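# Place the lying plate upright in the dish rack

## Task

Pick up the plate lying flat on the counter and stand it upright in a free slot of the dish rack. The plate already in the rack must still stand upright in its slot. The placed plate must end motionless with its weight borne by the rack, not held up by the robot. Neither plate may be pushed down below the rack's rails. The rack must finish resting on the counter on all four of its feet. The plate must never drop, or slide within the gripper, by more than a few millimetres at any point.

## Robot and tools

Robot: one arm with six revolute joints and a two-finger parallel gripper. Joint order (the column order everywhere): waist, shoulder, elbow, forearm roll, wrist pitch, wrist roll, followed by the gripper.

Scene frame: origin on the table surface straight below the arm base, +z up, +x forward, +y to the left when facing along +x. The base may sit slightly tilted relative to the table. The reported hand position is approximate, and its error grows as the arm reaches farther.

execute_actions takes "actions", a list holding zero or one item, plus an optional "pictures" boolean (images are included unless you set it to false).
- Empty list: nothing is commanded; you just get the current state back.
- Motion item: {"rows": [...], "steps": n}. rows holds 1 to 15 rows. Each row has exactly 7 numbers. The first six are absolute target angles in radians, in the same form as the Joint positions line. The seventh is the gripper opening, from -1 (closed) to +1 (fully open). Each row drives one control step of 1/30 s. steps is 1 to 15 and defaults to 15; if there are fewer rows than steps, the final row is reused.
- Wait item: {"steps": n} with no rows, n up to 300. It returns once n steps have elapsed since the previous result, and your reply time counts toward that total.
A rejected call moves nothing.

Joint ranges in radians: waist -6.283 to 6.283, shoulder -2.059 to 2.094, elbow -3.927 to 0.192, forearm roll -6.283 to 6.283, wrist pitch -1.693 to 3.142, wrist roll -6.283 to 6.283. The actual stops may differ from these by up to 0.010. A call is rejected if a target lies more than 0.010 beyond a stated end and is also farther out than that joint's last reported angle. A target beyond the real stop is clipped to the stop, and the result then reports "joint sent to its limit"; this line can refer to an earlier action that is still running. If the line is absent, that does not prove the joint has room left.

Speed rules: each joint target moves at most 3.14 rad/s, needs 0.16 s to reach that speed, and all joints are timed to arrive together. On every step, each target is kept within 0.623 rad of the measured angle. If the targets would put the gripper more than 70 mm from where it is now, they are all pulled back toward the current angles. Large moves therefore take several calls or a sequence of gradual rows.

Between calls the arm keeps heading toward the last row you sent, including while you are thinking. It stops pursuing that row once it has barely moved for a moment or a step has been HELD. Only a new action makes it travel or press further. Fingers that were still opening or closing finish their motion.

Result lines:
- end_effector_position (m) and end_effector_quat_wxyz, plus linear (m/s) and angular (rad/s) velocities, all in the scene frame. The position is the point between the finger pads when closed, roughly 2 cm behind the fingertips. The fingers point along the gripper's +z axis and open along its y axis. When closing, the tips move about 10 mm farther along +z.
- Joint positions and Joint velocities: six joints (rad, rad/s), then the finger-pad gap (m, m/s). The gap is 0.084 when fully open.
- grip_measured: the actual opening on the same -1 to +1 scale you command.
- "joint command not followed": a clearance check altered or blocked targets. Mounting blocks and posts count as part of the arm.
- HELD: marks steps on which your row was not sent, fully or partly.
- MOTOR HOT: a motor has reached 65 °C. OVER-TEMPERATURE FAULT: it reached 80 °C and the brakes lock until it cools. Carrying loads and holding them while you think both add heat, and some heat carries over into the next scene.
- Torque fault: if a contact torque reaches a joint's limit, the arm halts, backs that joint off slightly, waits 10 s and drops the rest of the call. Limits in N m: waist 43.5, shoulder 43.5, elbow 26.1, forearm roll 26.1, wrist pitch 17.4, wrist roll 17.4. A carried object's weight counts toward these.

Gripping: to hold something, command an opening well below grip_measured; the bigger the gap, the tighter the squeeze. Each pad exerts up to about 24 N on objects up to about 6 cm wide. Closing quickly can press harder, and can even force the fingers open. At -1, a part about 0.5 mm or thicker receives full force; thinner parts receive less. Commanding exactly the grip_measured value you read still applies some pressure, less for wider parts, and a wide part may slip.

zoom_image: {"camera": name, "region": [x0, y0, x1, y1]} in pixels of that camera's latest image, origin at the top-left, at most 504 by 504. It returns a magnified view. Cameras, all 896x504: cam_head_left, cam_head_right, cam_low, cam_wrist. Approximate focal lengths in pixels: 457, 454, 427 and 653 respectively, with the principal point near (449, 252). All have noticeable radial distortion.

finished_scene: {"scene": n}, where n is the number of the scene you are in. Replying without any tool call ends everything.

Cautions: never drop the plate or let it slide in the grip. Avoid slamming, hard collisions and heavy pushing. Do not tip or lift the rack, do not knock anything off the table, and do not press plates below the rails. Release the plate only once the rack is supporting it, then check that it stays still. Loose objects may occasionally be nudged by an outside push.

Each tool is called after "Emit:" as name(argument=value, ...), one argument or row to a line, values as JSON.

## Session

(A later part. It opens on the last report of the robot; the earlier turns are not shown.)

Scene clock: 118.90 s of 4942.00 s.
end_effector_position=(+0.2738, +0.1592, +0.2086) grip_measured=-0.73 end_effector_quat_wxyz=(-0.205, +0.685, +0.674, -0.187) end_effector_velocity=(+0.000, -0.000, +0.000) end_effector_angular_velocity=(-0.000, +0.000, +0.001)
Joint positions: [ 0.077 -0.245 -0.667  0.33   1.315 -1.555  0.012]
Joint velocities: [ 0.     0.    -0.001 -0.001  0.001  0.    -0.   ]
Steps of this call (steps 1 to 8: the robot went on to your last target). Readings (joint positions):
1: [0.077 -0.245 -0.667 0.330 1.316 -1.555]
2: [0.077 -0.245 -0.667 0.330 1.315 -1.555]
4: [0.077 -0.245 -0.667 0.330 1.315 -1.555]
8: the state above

Emit:
execute_actions(
  actions=[
    {"rows":[[0.077,-0.244,-0.666,0.33,1.313,-1.555,-1],[0.078,-0.242,-0.665,0.33,1.311,-1.555,-1],[0.078,-0.241,-0.665,0.331,1.309,-1.556,-1],[0.079,-0.24,-0.664,0.331,1.307,-1.556,-1],[0.079,-0.238,-0.663,0.331,1.304,-1.556,-1],[0.08,-0.237,-0.662,0.331,1.302,-1.557,-1],[0.08,-0.236,-0.661,0.332,1.3,-1.557,-1],[0.08,-0.234,-0.661,0.332,1.298,-1.557,-1],[0.081,-0.233,-0.66,0.332,1.296,-1.558,-1],[0.081,-0.232,-0.659,0.332,1.294,-1.558,-1]]},
  ],
)

Emit:
zoom_image(
  camera="cam_low",
  region=[510,190,610,290],
)

Scene clock: 121.10 s of 4942.00 s.
end_effector_position=(+0.2732, +0.1583, +0.2020) grip_measured=-0.73 end_effector_quat_wxyz=(-0.204, +0.685, +0.673, -0.187) end_effector_velocity=(+0.000, +0.000, +0.000) end_effector_angular_velocity=(+0.000, -0.002, +0.001)
Joint positions: [ 0.081 -0.232 -0.659  0.332  1.294 -1.558  0.012]
Joint velocities: [ 0.001 -0.001  0.    -0.    -0.001 -0.     0.   ]
Steps of this call (steps 1 to 15: the robot went on to your last target; steps 16 to 51: nothing new was sent; steps 52 to 66: all 15 steps of this action). Readings (joint positions):
52: [0.077 -0.245 -0.667 0.330 1.315 -1.555]
53: [0.077 -0.245 -0.667 0.330 1.314 -1.555]
55: [0.078 -0.243 -0.666 0.330 1.311 -1.555]
59: [0.080 -0.237 -0.662 0.331 1.302 -1.557]
66: the state above

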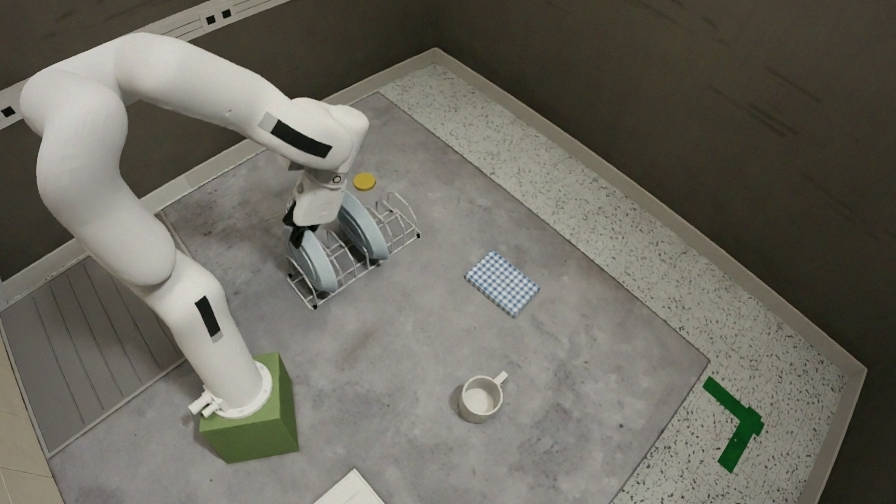

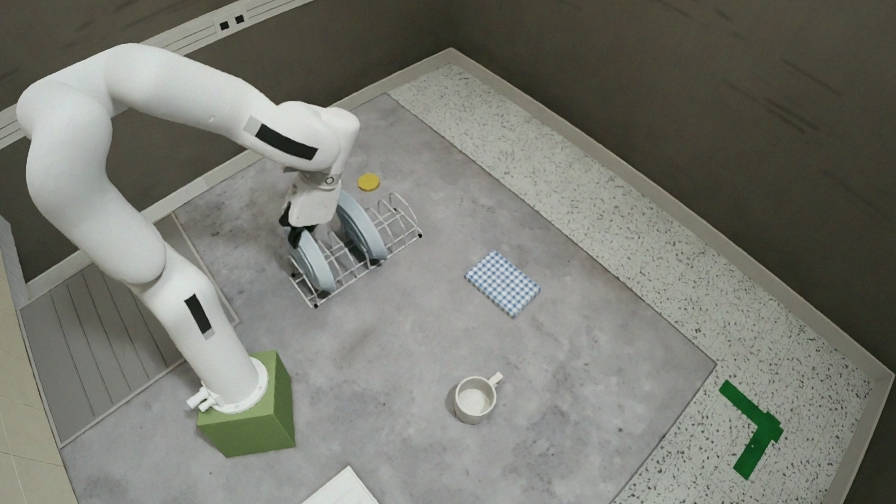

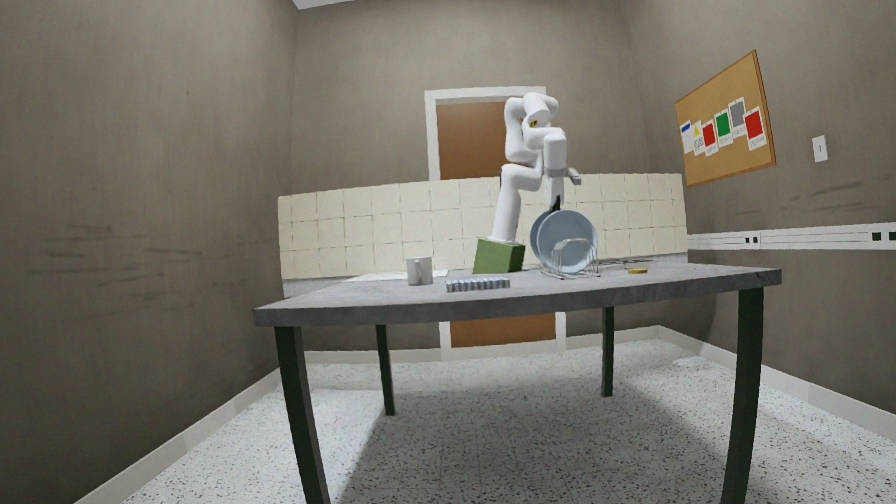

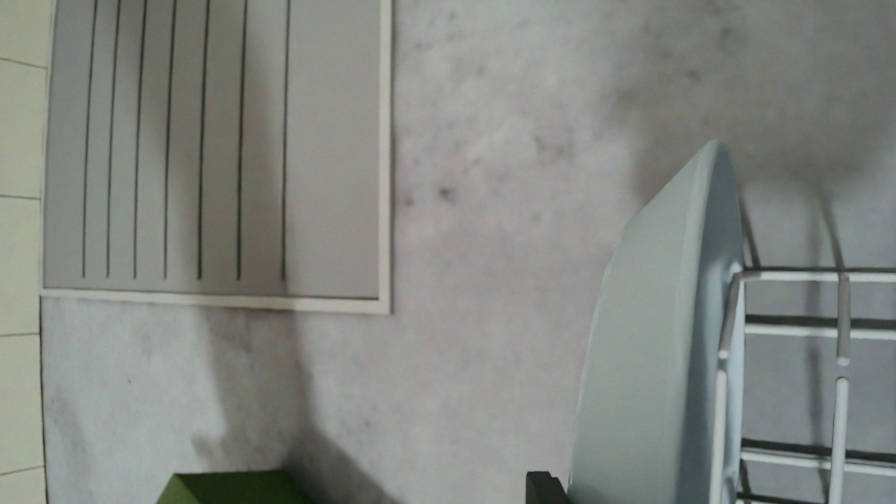

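Region (510, 190, 610, 290) of cam_low's 896x504 image, scaled by 5.040, with more detail than that image has.

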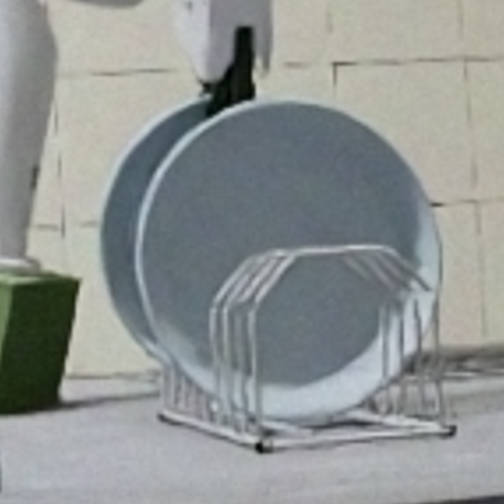

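No contact yet; a further 6 mm.

Emit:
execute_actions(
  actions=[
    {"rows":[[0.081,-0.231,-0.658,0.332,1.292,-1.558,-1],[0.082,-0.229,-0.658,0.332,1.29,-1.558,-1],[0.082,-0.228,-0.657,0.333,1.288,-1.559,-1],[0.083,-0.227,-0.656,0.333,1.286,-1.559,-1],[0.083,-0.225,-0.656,0.333,1.284,-1.559,-1],[0.083,-0.224,-0.655,0.333,1.282,-1.56,-1],[0.084,-0.222,-0.654,0.334,1.279,-1.56,-1],[0.084,-0.221,-0.653,0.334,1.277,-1.56,-1],[0.085,-0.219,-0.653,0.334,1.275,-1.561,-1],[0.085,-0.218,-0.652,0.334,1.273,-1.561,-1]]},
  ],
)

Scene clock: 123.63 s of 4942.00 s.
end_effector_position=(+0.2729, +0.1574, +0.1954) grip_measured=-0.73 end_effector_quat_wxyz=(-0.204, +0.685, +0.673, -0.188) end_effector_velocity=(+0.001, +0.000, +0.000) end_effector_angular_velocity=(+0.001, -0.002, +0.001)
Joint positions: [ 0.085 -0.218 -0.652  0.334  1.273 -1.561  0.012]
Joint velocities: [ 0.    -0.001 -0.001  0.    -0.    -0.001  0.   ]
Steps of this call (steps 1 to 15: the robot went on to your last target; steps 16 to 61: nothing new was sent; steps 62 to 76: all 15 steps of this action). Readings (joint positions):
62: [0.081 -0.232 -0.659 0.332 1.294 -1.558]
63: [0.081 -0.232 -0.659 0.332 1.293 -1.558]
65: [0.082 -0.230 -0.658 0.332 1.290 -1.558]
69: [0.083 -0.224 -0.655 0.333 1.282 -1.560]
76: the state above

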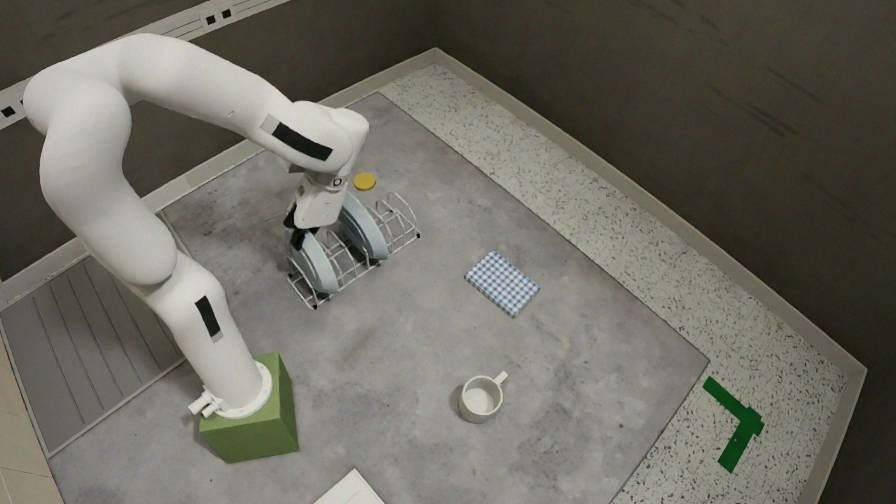

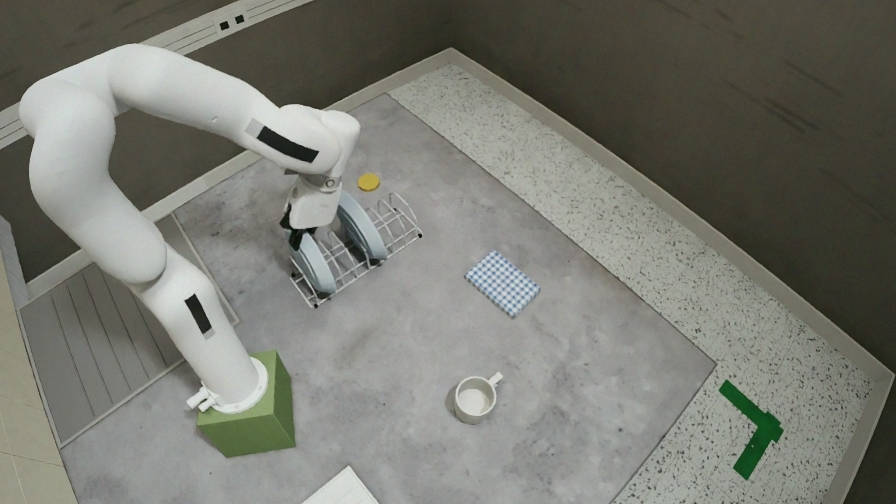

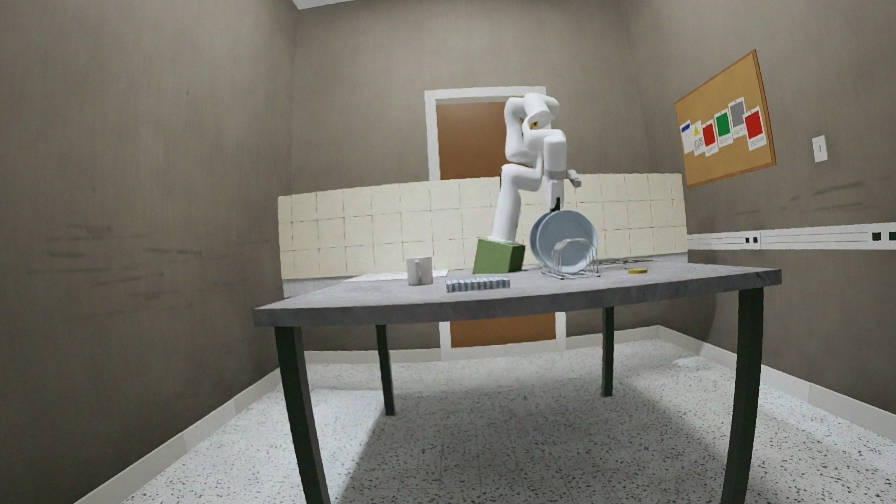

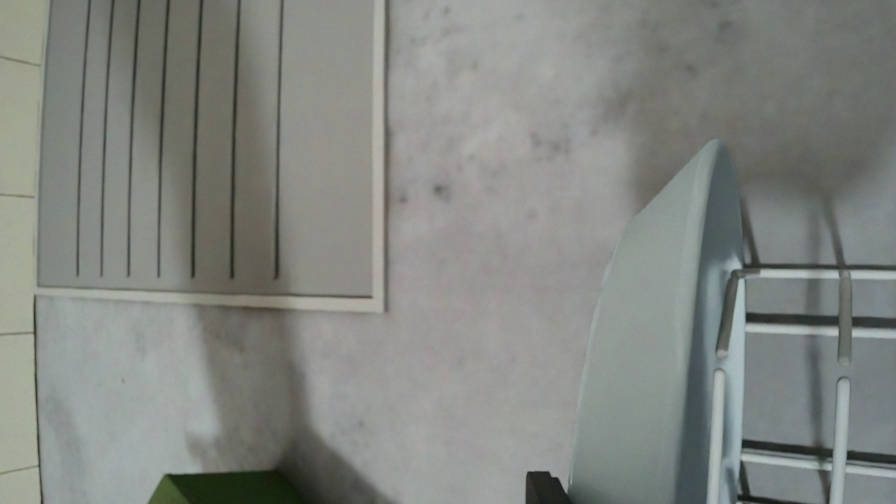

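Emit:
execute_actions(
  actions=[
    {"rows":[[0.085,-0.217,-0.651,0.334,1.271,-1.561,-1],[0.086,-0.215,-0.651,0.334,1.269,-1.561,-1],[0.086,-0.214,-0.65,0.335,1.267,-1.562,-1],[0.086,-0.213,-0.649,0.335,1.265,-1.562,-1],[0.087,-0.211,-0.649,0.335,1.263,-1.562,-1],[0.087,-0.21,-0.648,0.335,1.261,-1.563,-1],[0.087,-0.208,-0.648,0.336,1.259,-1.563,-1],[0.087,-0.207,-0.647,0.336,1.257,-1.563,-1]]},
  ],
)

Emit:
zoom_image(
  camera="cam_head_right",
  region=[260,190,400,315],
)

Scene clock: 126.33 s of 4942.00 s.
end_effector_position=(+0.2726, +0.1566, +0.1904) grip_measured=-0.73 end_effector_quat_wxyz=(-0.203, +0.686, +0.673, -0.188) end_effector_velocity=(-0.001, -0.000, -0.000) end_effector_angular_velocity=(-0.000, +0.001, -0.000)
Joint positions: [ 0.087 -0.207 -0.647  0.336  1.257 -1.563  0.012]
Joint velocities: [ 0.    -0.     0.002  0.     0.     0.    -0.   ]
Steps of this call (steps 1 to 15: the robot went on to your last target; steps 16 to 66: nothing new was sent; steps 67 to 81: all 15 steps of this action). Readings (joint positions):
67: [0.085 -0.218 -0.652 0.334 1.273 -1.561]
68: [0.085 -0.218 -0.652 0.334 1.272 -1.561]
70: [0.086 -0.216 -0.651 0.334 1.269 -1.561]
74: [0.087 -0.210 -0.648 0.335 1.261 -1.563]
81: the state above

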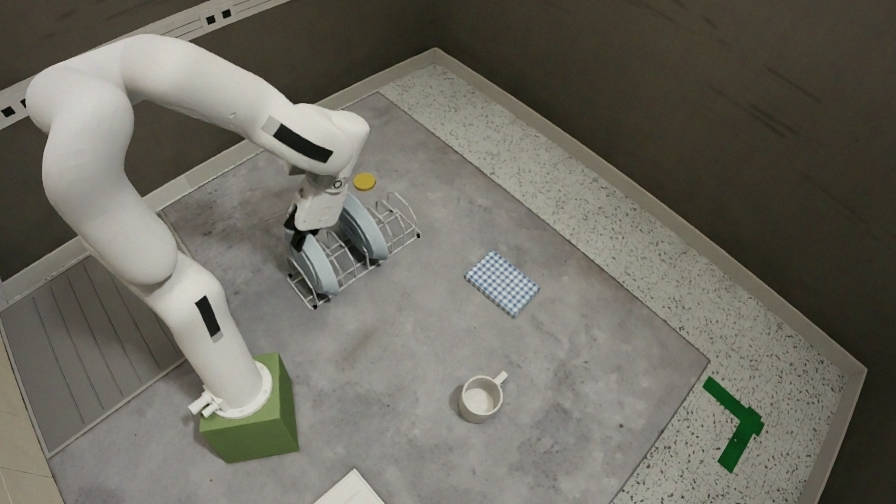

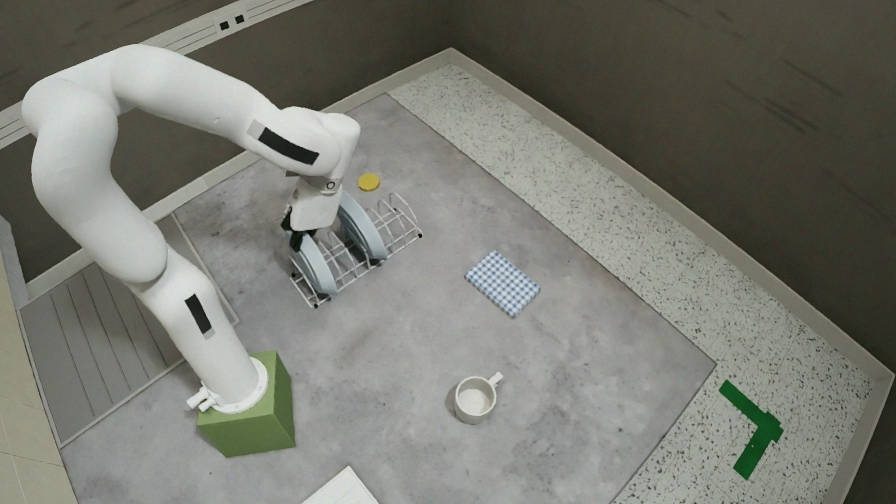

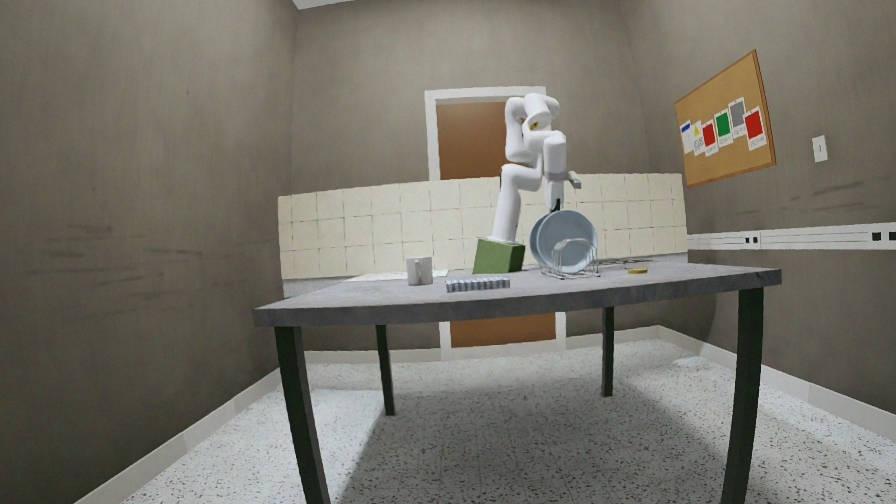

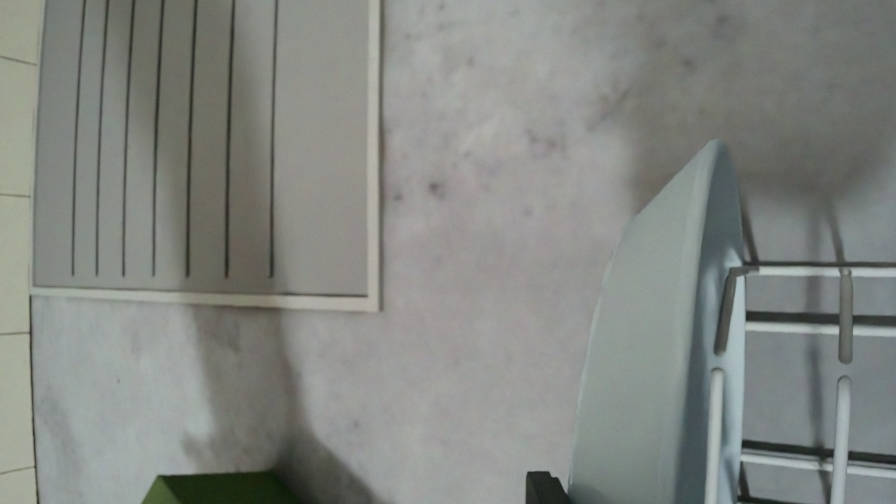

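Region (260, 190, 400, 315) of cam_head_right's 896x504 image, scaled by 3.600, with more detail than that image has; it fills the top 450 rows of this view, and the rest is white.

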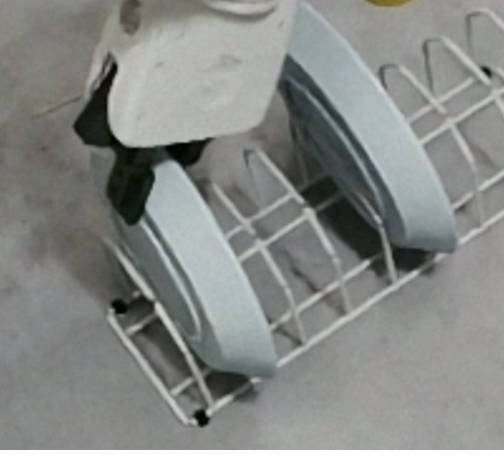

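Emit:
execute_actions(
  actions=[
    {"rows":[[0.088,-0.206,-0.646,0.336,1.255,-1.563,-1],[0.088,-0.204,-0.646,0.336,1.253,-1.564,-1],[0.089,-0.203,-0.645,0.336,1.251,-1.564,-1],[0.089,-0.202,-0.644,0.337,1.249,-1.564,-1],[0.09,-0.2,-0.644,0.337,1.247,-1.565,-1],[0.09,-0.199,-0.643,0.337,1.245,-1.565,-1],[0.091,-0.197,-0.643,0.337,1.243,-1.565,-1]]},
  ],
)

Emit:
zoom_image(
  camera="cam_low",
  region=[510,190,610,290],
)

Scene clock: 129.17 s of 4942.00 s.
end_effector_position=(+0.2734, +0.1569, +0.1871) grip_measured=-0.73 end_effector_quat_wxyz=(-0.202, +0.685, +0.674, -0.187) end_effector_velocity=(-0.001, -0.001, -0.001) end_effector_angular_velocity=(-0.001, +0.001, -0.001)
Joint positions: [ 0.091 -0.199 -0.646  0.337  1.245 -1.565  0.012]
Joint velocities: [-0.     0.002  0.003  0.    -0.003 -0.001 -0.   ]
Steps of this call (steps 1 to 15: the robot went on to your last target; steps 16 to 70: nothing new was sent; steps 71 to 85: all 15 steps of this action). Readings (joint positions):
71: [0.087 -0.207 -0.647 0.336 1.257 -1.563]
72: [0.087 -0.207 -0.647 0.336 1.256 -1.563]
74: [0.088 -0.205 -0.646 0.336 1.253 -1.564]
78: [0.090 -0.200 -0.645 0.337 1.247 -1.565]
85: the state above

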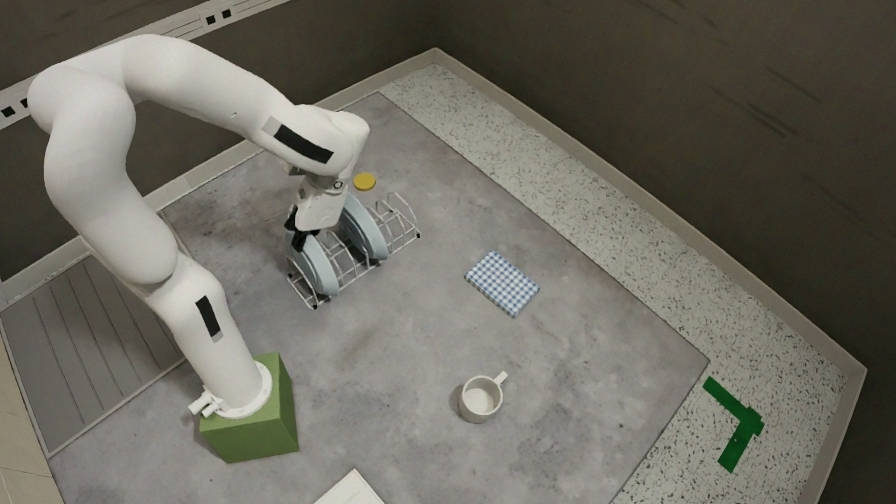

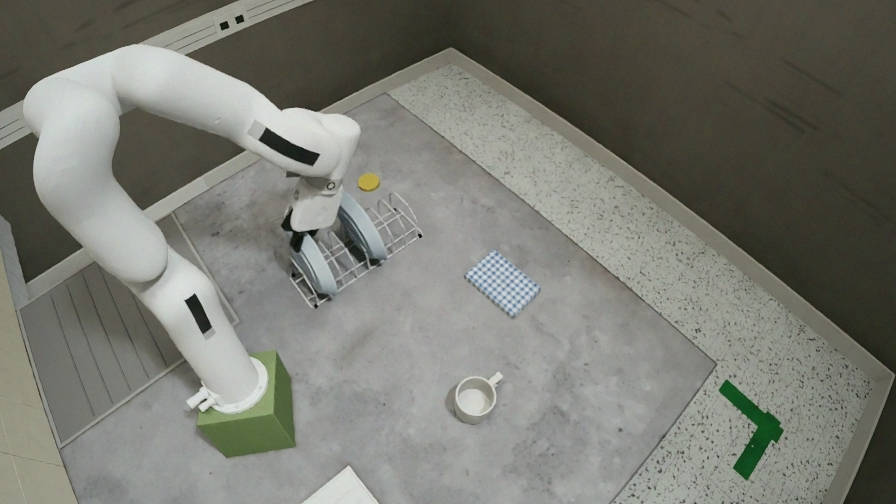

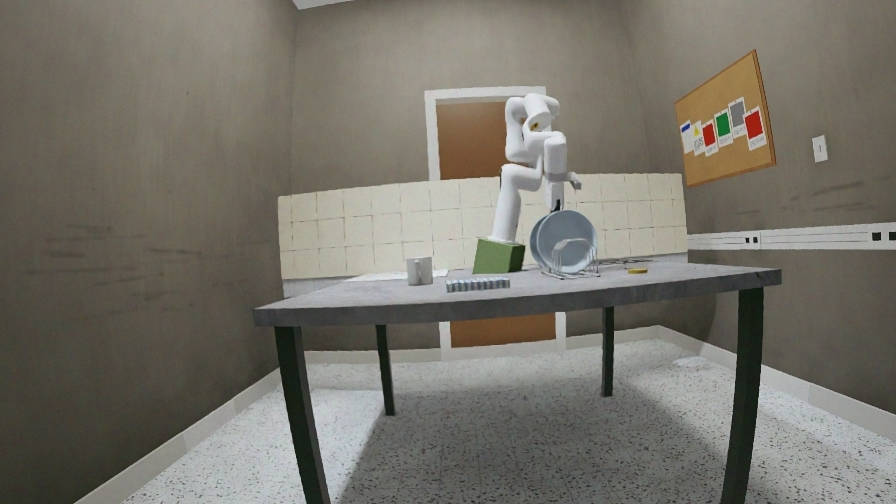

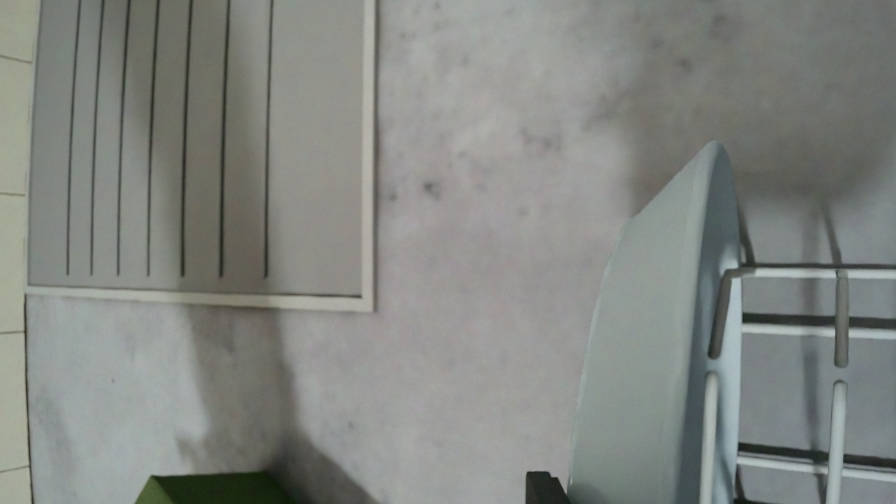

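Region (510, 190, 610, 290) of cam_low's 896x504 image, scaled by 5.040, with more detail than that image has.

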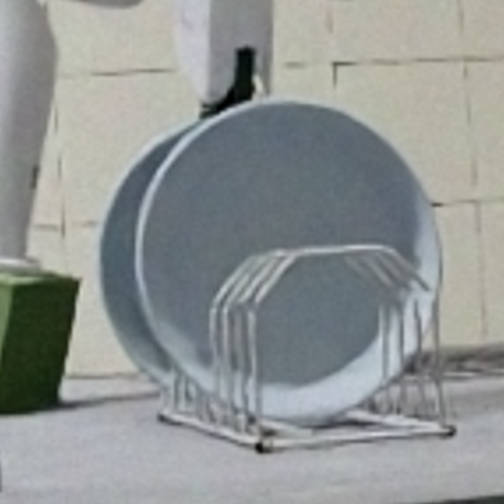

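Emit:
execute_actions(
  actions=[
    {"rows":[[0.093,-0.199,-0.644,0.337,1.245,-1.565,-1],[0.095,-0.199,-0.644,0.337,1.245,-1.565,-1],[0.097,-0.199,-0.644,0.337,1.245,-1.565,-1],[0.099,-0.199,-0.644,0.337,1.245,-1.565,-1],[0.101,-0.199,-0.644,0.337,1.245,-1.564,-1],[0.103,-0.198,-0.644,0.337,1.244,-1.564,-1],[0.105,-0.197,-0.643,0.337,1.243,-1.563,-1],[0.107,-0.196,-0.643,0.337,1.242,-1.563,-1],[0.109,-0.195,-0.643,0.337,1.241,-1.562,-1]]},
  ],
)

Scene clock: 133.93 s of 4942.00 s.
end_effector_position=(+0.2703, +0.1608, +0.1849) grip_measured=-0.72 end_effector_quat_wxyz=(-0.202, +0.680, +0.678, -0.191) end_effector_velocity=(-0.001, -0.000, -0.000) end_effector_angular_velocity=(-0.000, +0.002, -0.002)
Joint positions: [ 0.109 -0.196 -0.644  0.337  1.241 -1.562  0.012]
Joint velocities: [-0.001 -0.     0.002  0.001  0.     0.     0.   ]
Steps of this call (steps 1 to 15: the robot went on to your last target; steps 16 to 100: nothing new was sent; then 0.93 s passed at rest; steps 101 to 115: all 15 steps of this action). Readings (joint positions):
101: [0.091 -0.197 -0.643 0.337 1.243 -1.565]
102: [0.092 -0.197 -0.643 0.337 1.243 -1.565]
104: [0.095 -0.198 -0.643 0.337 1.244 -1.565]
108: [0.102 -0.197 -0.643 0.336 1.243 -1.564]
115: the state above

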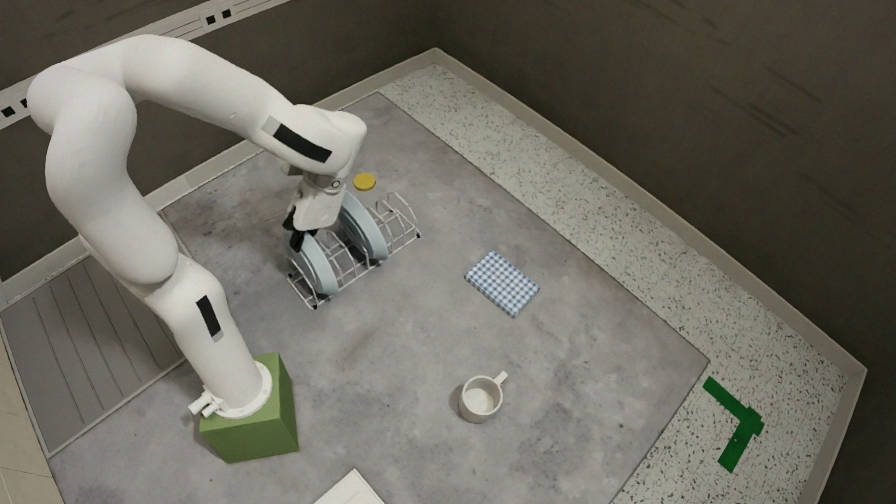

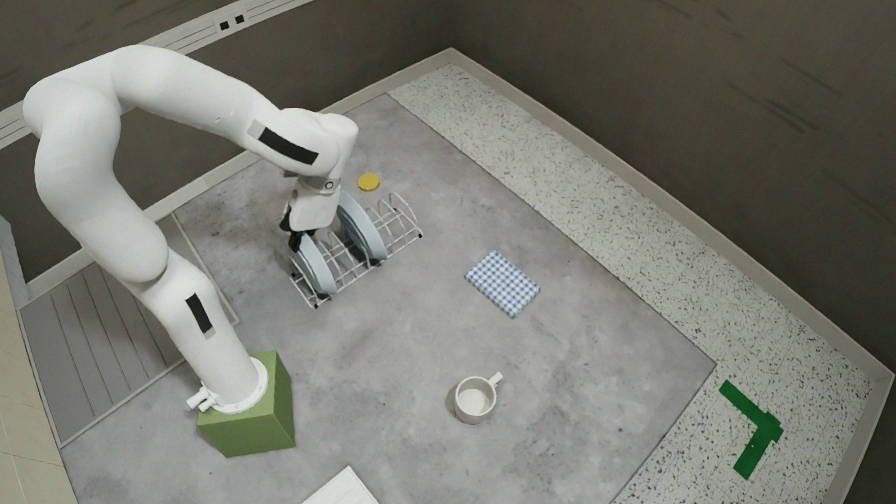

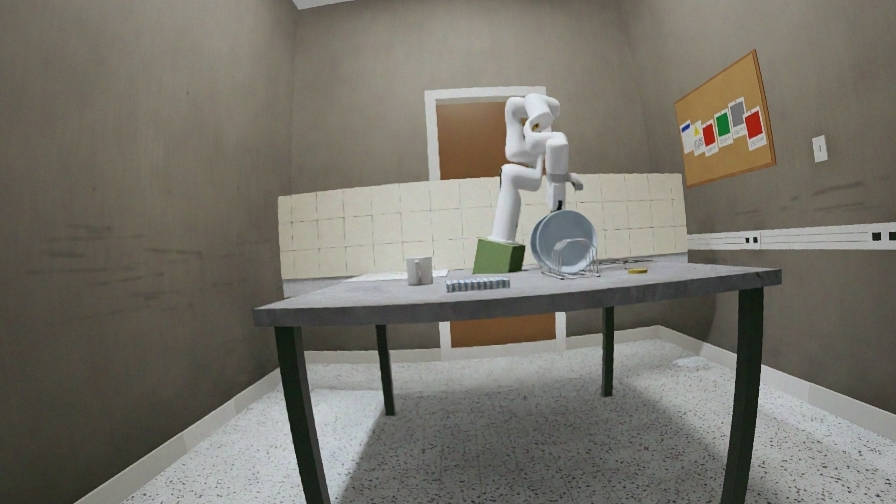

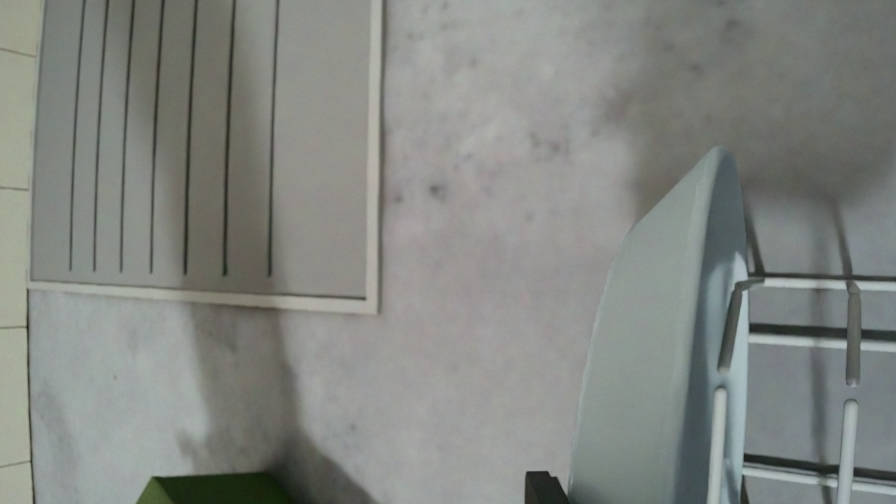

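Seated. Release slowly.

Emit:
execute_actions(
  actions=[
    {"rows":[[0.109,-0.197,-0.644,0.337,1.243,-1.562,-0.9],[0.109,-0.197,-0.644,0.337,1.243,-1.562,-0.82],[0.109,-0.197,-0.644,0.337,1.243,-1.562,-0.76],[0.109,-0.197,-0.644,0.337,1.243,-1.562,-0.72],[0.109,-0.197,-0.644,0.337,1.243,-1.562,-0.69],[0.109,-0.197,-0.644,0.337,1.243,-1.562,-0.66],[0.109,-0.197,-0.644,0.337,1.243,-1.562,-0.63],[0.109,-0.197,-0.644,0.337,1.243,-1.562,-0.6],[0.109,-0.197,-0.644,0.337,1.243,-1.562,-0.57],[0.109,-0.197,-0.644,0.337,1.243,-1.562,-0.54],[0.109,-0.197,-0.644,0.337,1.243,-1.562,-0.5],[0.109,-0.197,-0.644,0.337,1.243,-1.562,-0.46],[0.109,-0.197,-0.644,0.337,1.243,-1.562,-0.42],[0.109,-0.197,-0.644,0.337,1.243,-1.562,-0.36],[0.109,-0.197,-0.644,0.337,1.243,-1.562,-0.3]]},
  ],
  pictures=false,
)

Emit:
execute_actions(
  actions=[
    {"rows":[[0.109,-0.197,-0.644,0.337,1.243,-1.562,-0.2],[0.109,-0.197,-0.644,0.337,1.243,-1.562,-0.1],[0.109,-0.197,-0.644,0.337,1.243,-1.562,0]],"steps":12},
  ],
)

Emit:
zoom_image(
  camera="cam_head_right",
  region=[260,190,400,315],
)

Scene clock: 138.13 s of 4942.00 s.
end_effector_position=(+0.2687, +0.1599, +0.1838) grip_measured=-0.37 end_effector_quat_wxyz=(-0.203, +0.680, +0.677, -0.193) end_effector_velocity=(+0.014, +0.008, +0.012) end_effector_angular_velocity=(+0.016, -0.036, +0.008)
Joint positions: [ 0.109 -0.194 -0.64   0.336  1.241 -1.562  0.028]
Joint velocities: [ 0.001 -0.021 -0.031  0.004  0.013 -0.     0.078]
Steps of this call (steps 1 to 15: the robot went on to your last target; steps 16 to 100: nothing new was sent; then 0.37 s passed at rest; steps 101 to 115: all 15 steps of this action). Readings (joint positions):
101: [0.109 -0.195 -0.644 0.337 1.241 -1.562]
102: [0.109 -0.195 -0.644 0.337 1.241 -1.562]
104: [0.109 -0.196 -0.643 0.337 1.242 -1.562]
108: [0.109 -0.192 -0.637 0.336 1.239 -1.562]
115: the state above

Scene clock: 138.53 s of 4942.00 s.
end_effector_position=(+0.2701, +0.1609, +0.1853) grip_measured=-0.01 end_effector_quat_wxyz=(-0.203, +0.680, +0.678, -0.191) end_effector_velocity=(+0.001, +0.000, +0.001) end_effector_angular_velocity=(+0.001, -0.002, +0.000)
Joint positions: [ 0.109 -0.197 -0.644  0.337  1.243 -1.562  0.044]
Joint velocities: [ 0.    -0.001 -0.002  0.     0.001  0.001 -0.   ]
Steps of this call (steps 1 to 12: all 12 steps of this action). Readings (joint positions):
1: [0.109 -0.195 -0.641 0.336 1.241 -1.562]
2: [0.109 -0.195 -0.642 0.336 1.242 -1.562]
4: [0.109 -0.196 -0.643 0.337 1.242 -1.562]
8: [0.109 -0.196 -0.644 0.337 1.243 -1.562]
12: the state above

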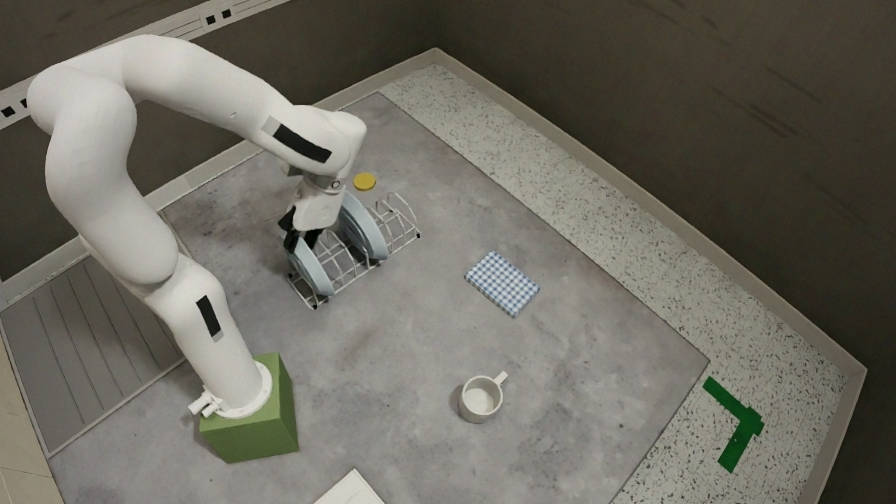

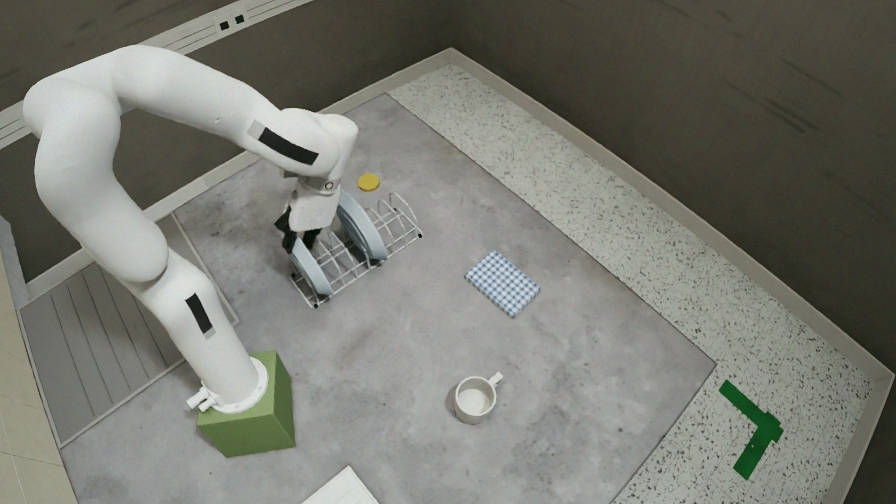

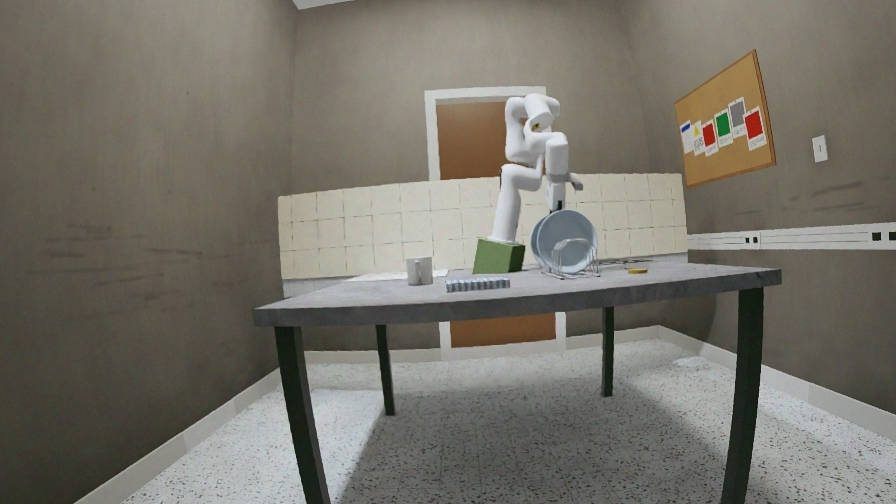

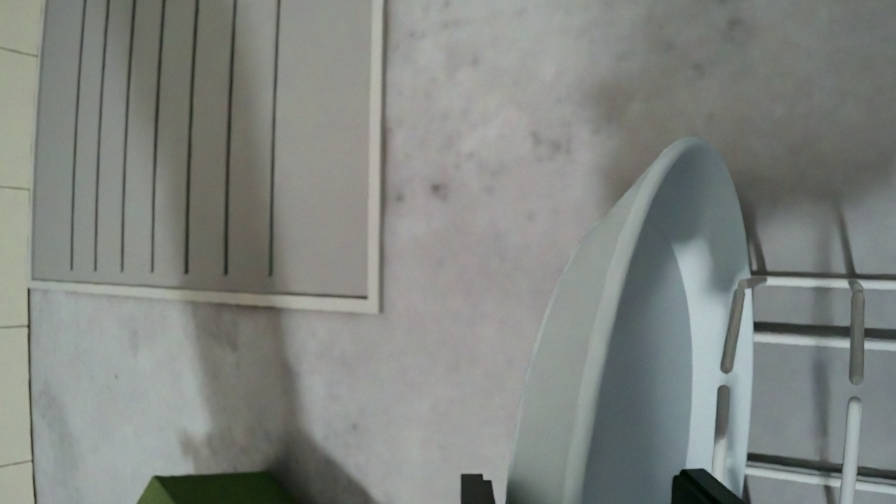

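Region (260, 190, 400, 315) of cam_head_right's 896x504 image, scaled by 3.600, with more detail than that image has; it fills the top 450 rows of this view, and the rest is white.

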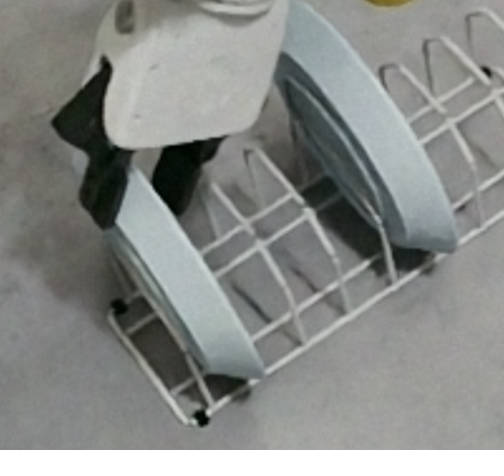

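Emit:
execute_actions(
  actions=[
    {"rows":[[0.109,-0.197,-0.644,0.337,1.243,-1.562,0.05],[0.109,-0.197,-0.644,0.337,1.243,-1.562,0.1],[0.109,-0.197,-0.644,0.337,1.243,-1.562,0.15],[0.109,-0.197,-0.644,0.337,1.243,-1.562,0.2],[0.109,-0.197,-0.644,0.337,1.243,-1.562,0.25],[0.109,-0.197,-0.644,0.337,1.243,-1.562,0.3],[0.108,-0.2,-0.647,0.336,1.249,-1.561,0.3],[0.106,-0.204,-0.651,0.335,1.257,-1.56,0.3],[0.104,-0.208,-0.657,0.334,1.267,-1.559,0.3],[0.102,-0.212,-0.663,0.333,1.277,-1.558,0.3],[0.1,-0.216,-0.669,0.332,1.287,-1.557,0.3],[0.098,-0.22,-0.675,0.331,1.297,-1.556,0.3],[0.096,-0.224,-0.681,0.33,1.307,-1.555,0.3],[0.094,-0.228,-0.687,0.329,1.317,-1.554,0.3],[0.092,-0.232,-0.693,0.328,1.327,-1.553,0.3]]},
  ],
  pictures=false,
)

Emit:
execute_actions(
  actions=[
    {"rows":[[0.088,-0.24,-0.703,0.326,1.345,-1.55,0.3],[0.084,-0.248,-0.713,0.324,1.363,-1.548,0.3],[0.08,-0.256,-0.723,0.322,1.381,-1.545,0.3],[0.076,-0.264,-0.733,0.32,1.399,-1.543,0.3],[0.072,-0.272,-0.743,0.318,1.417,-1.54,0.3],[0.068,-0.28,-0.753,0.316,1.435,-1.538,0.3],[0.064,-0.288,-0.763,0.314,1.453,-1.535,0.3]]},
  ],
)

Emit:
zoom_image(
  camera="cam_head_right",
  region=[260,190,400,315],
)

Scene clock: 143.77 s of 4942.00 s.
end_effector_position=(+0.2761, +0.1642, +0.2040) grip_measured=+0.29 end_effector_quat_wxyz=(-0.204, +0.679, +0.679, -0.189) end_effector_velocity=(+0.028, +0.016, +0.093) end_effector_angular_velocity=(+0.028, -0.005, +0.005)
Joint positions: [ 0.097 -0.223 -0.679  0.33   1.303 -1.555  0.056]
Joint velocities: [-0.06  -0.121 -0.181 -0.03   0.297  0.03  -0.   ]
Steps of this call (steps 1 to 15: the robot went on to your last target; steps 16 to 100: nothing new was sent; then 1.40 s passed at rest; steps 101 to 115: all 15 steps of this action). Readings (joint positions):
101: [0.109 -0.197 -0.644 0.337 1.243 -1.562]
102: [0.109 -0.197 -0.644 0.337 1.243 -1.562]
104: [0.109 -0.197 -0.644 0.337 1.243 -1.562]
108: [0.109 -0.198 -0.645 0.337 1.245 -1.562]
115: the state above

Scene clock: 144.27 s of 4942.00 s.
end_effector_position=(+0.2839, +0.1683, +0.2512) grip_measured=+0.29 end_effector_quat_wxyz=(-0.207, +0.680, +0.678, -0.188) end_effector_velocity=(-0.005, -0.002, -0.004) end_effector_angular_velocity=(-0.004, +0.020, -0.003)
Joint positions: [ 0.064 -0.287 -0.762  0.314  1.453 -1.535  0.056]
Joint velocities: [ 0.     0.008  0.009 -0.     0.004  0.001  0.   ]
Steps of this call (steps 1 to 15: all 15 steps of this action). Readings (joint positions):
1: [0.095 -0.227 -0.685 0.329 1.313 -1.554]
2: [0.092 -0.231 -0.692 0.328 1.325 -1.553]
4: [0.086 -0.244 -0.708 0.325 1.355 -1.549]
8: [0.070 -0.276 -0.748 0.317 1.425 -1.539]
15: the state above

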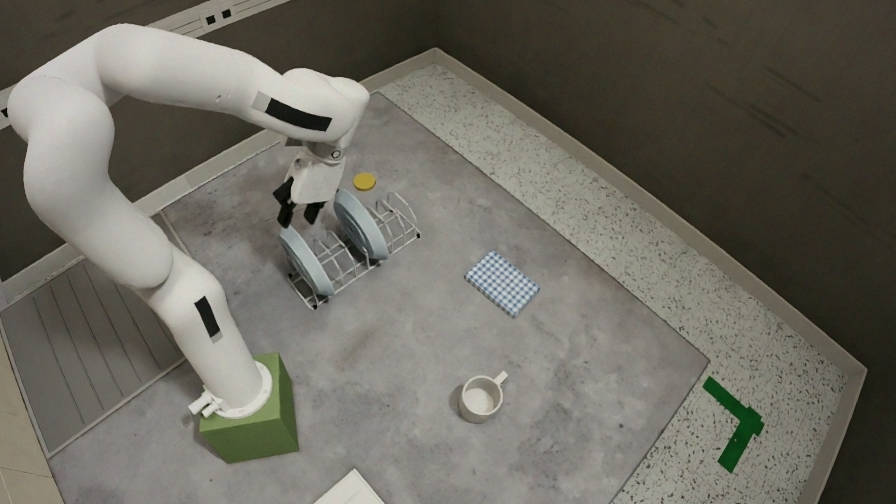

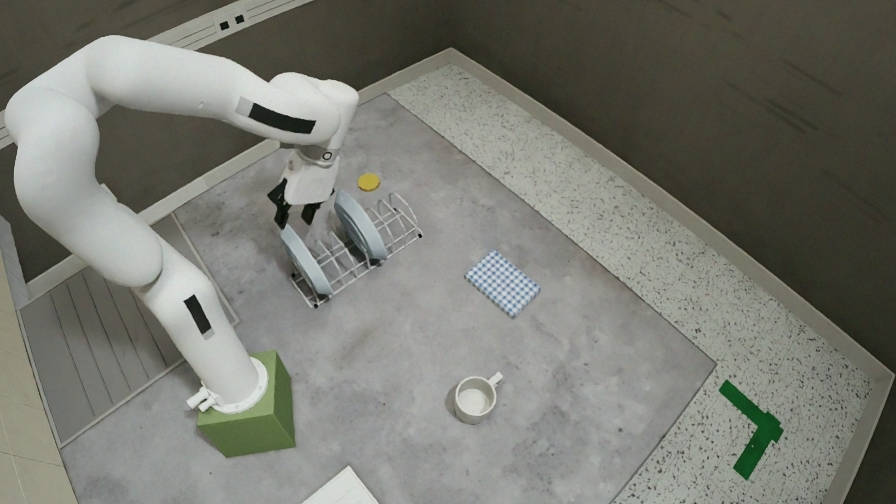

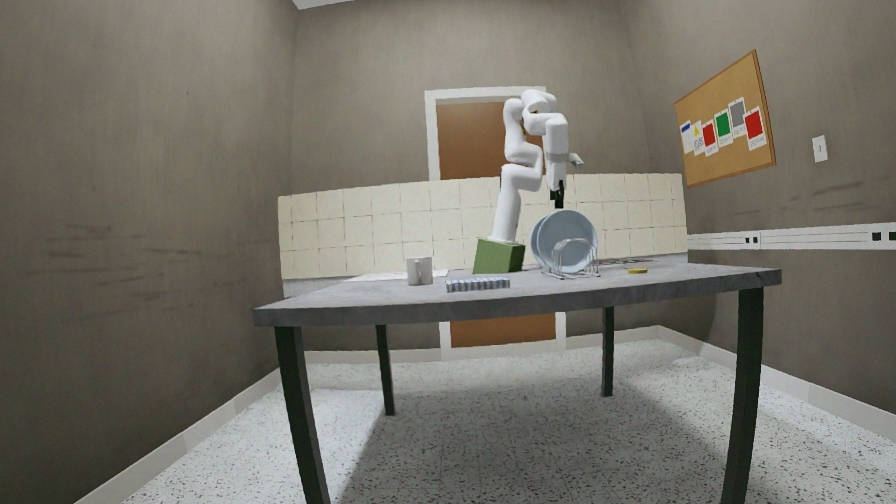

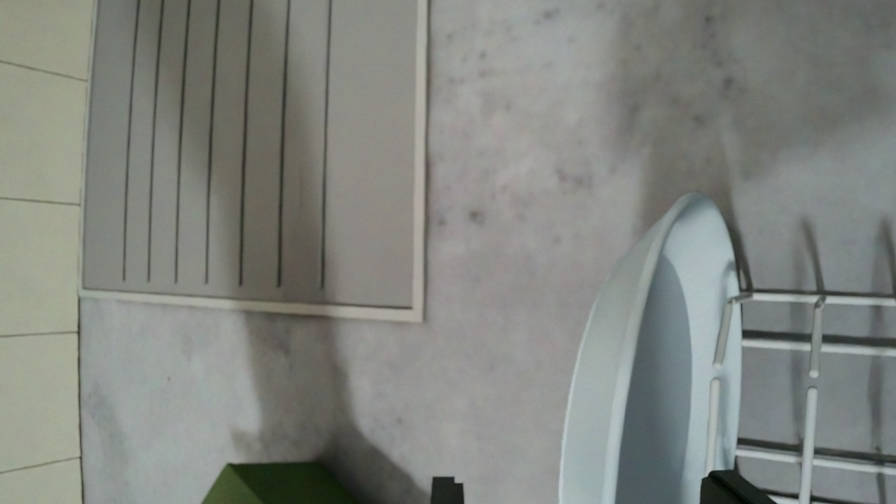

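Region (260, 190, 400, 315) of cam_head_right's 896x504 image, scaled by 3.600, with more detail than that image has; it fills the top 450 rows of this view, and the rest is white.

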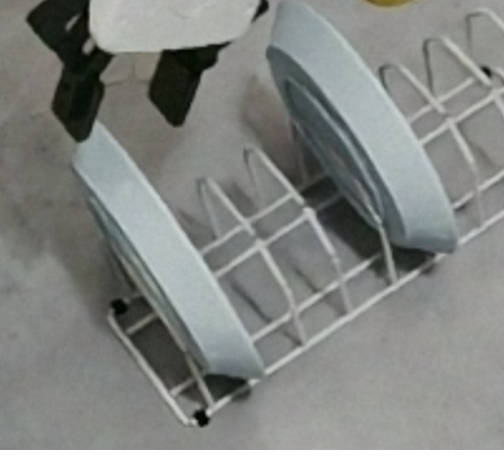

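Emit:
finished_scene(
  scene=2,
)

The scene is finished: the task was done.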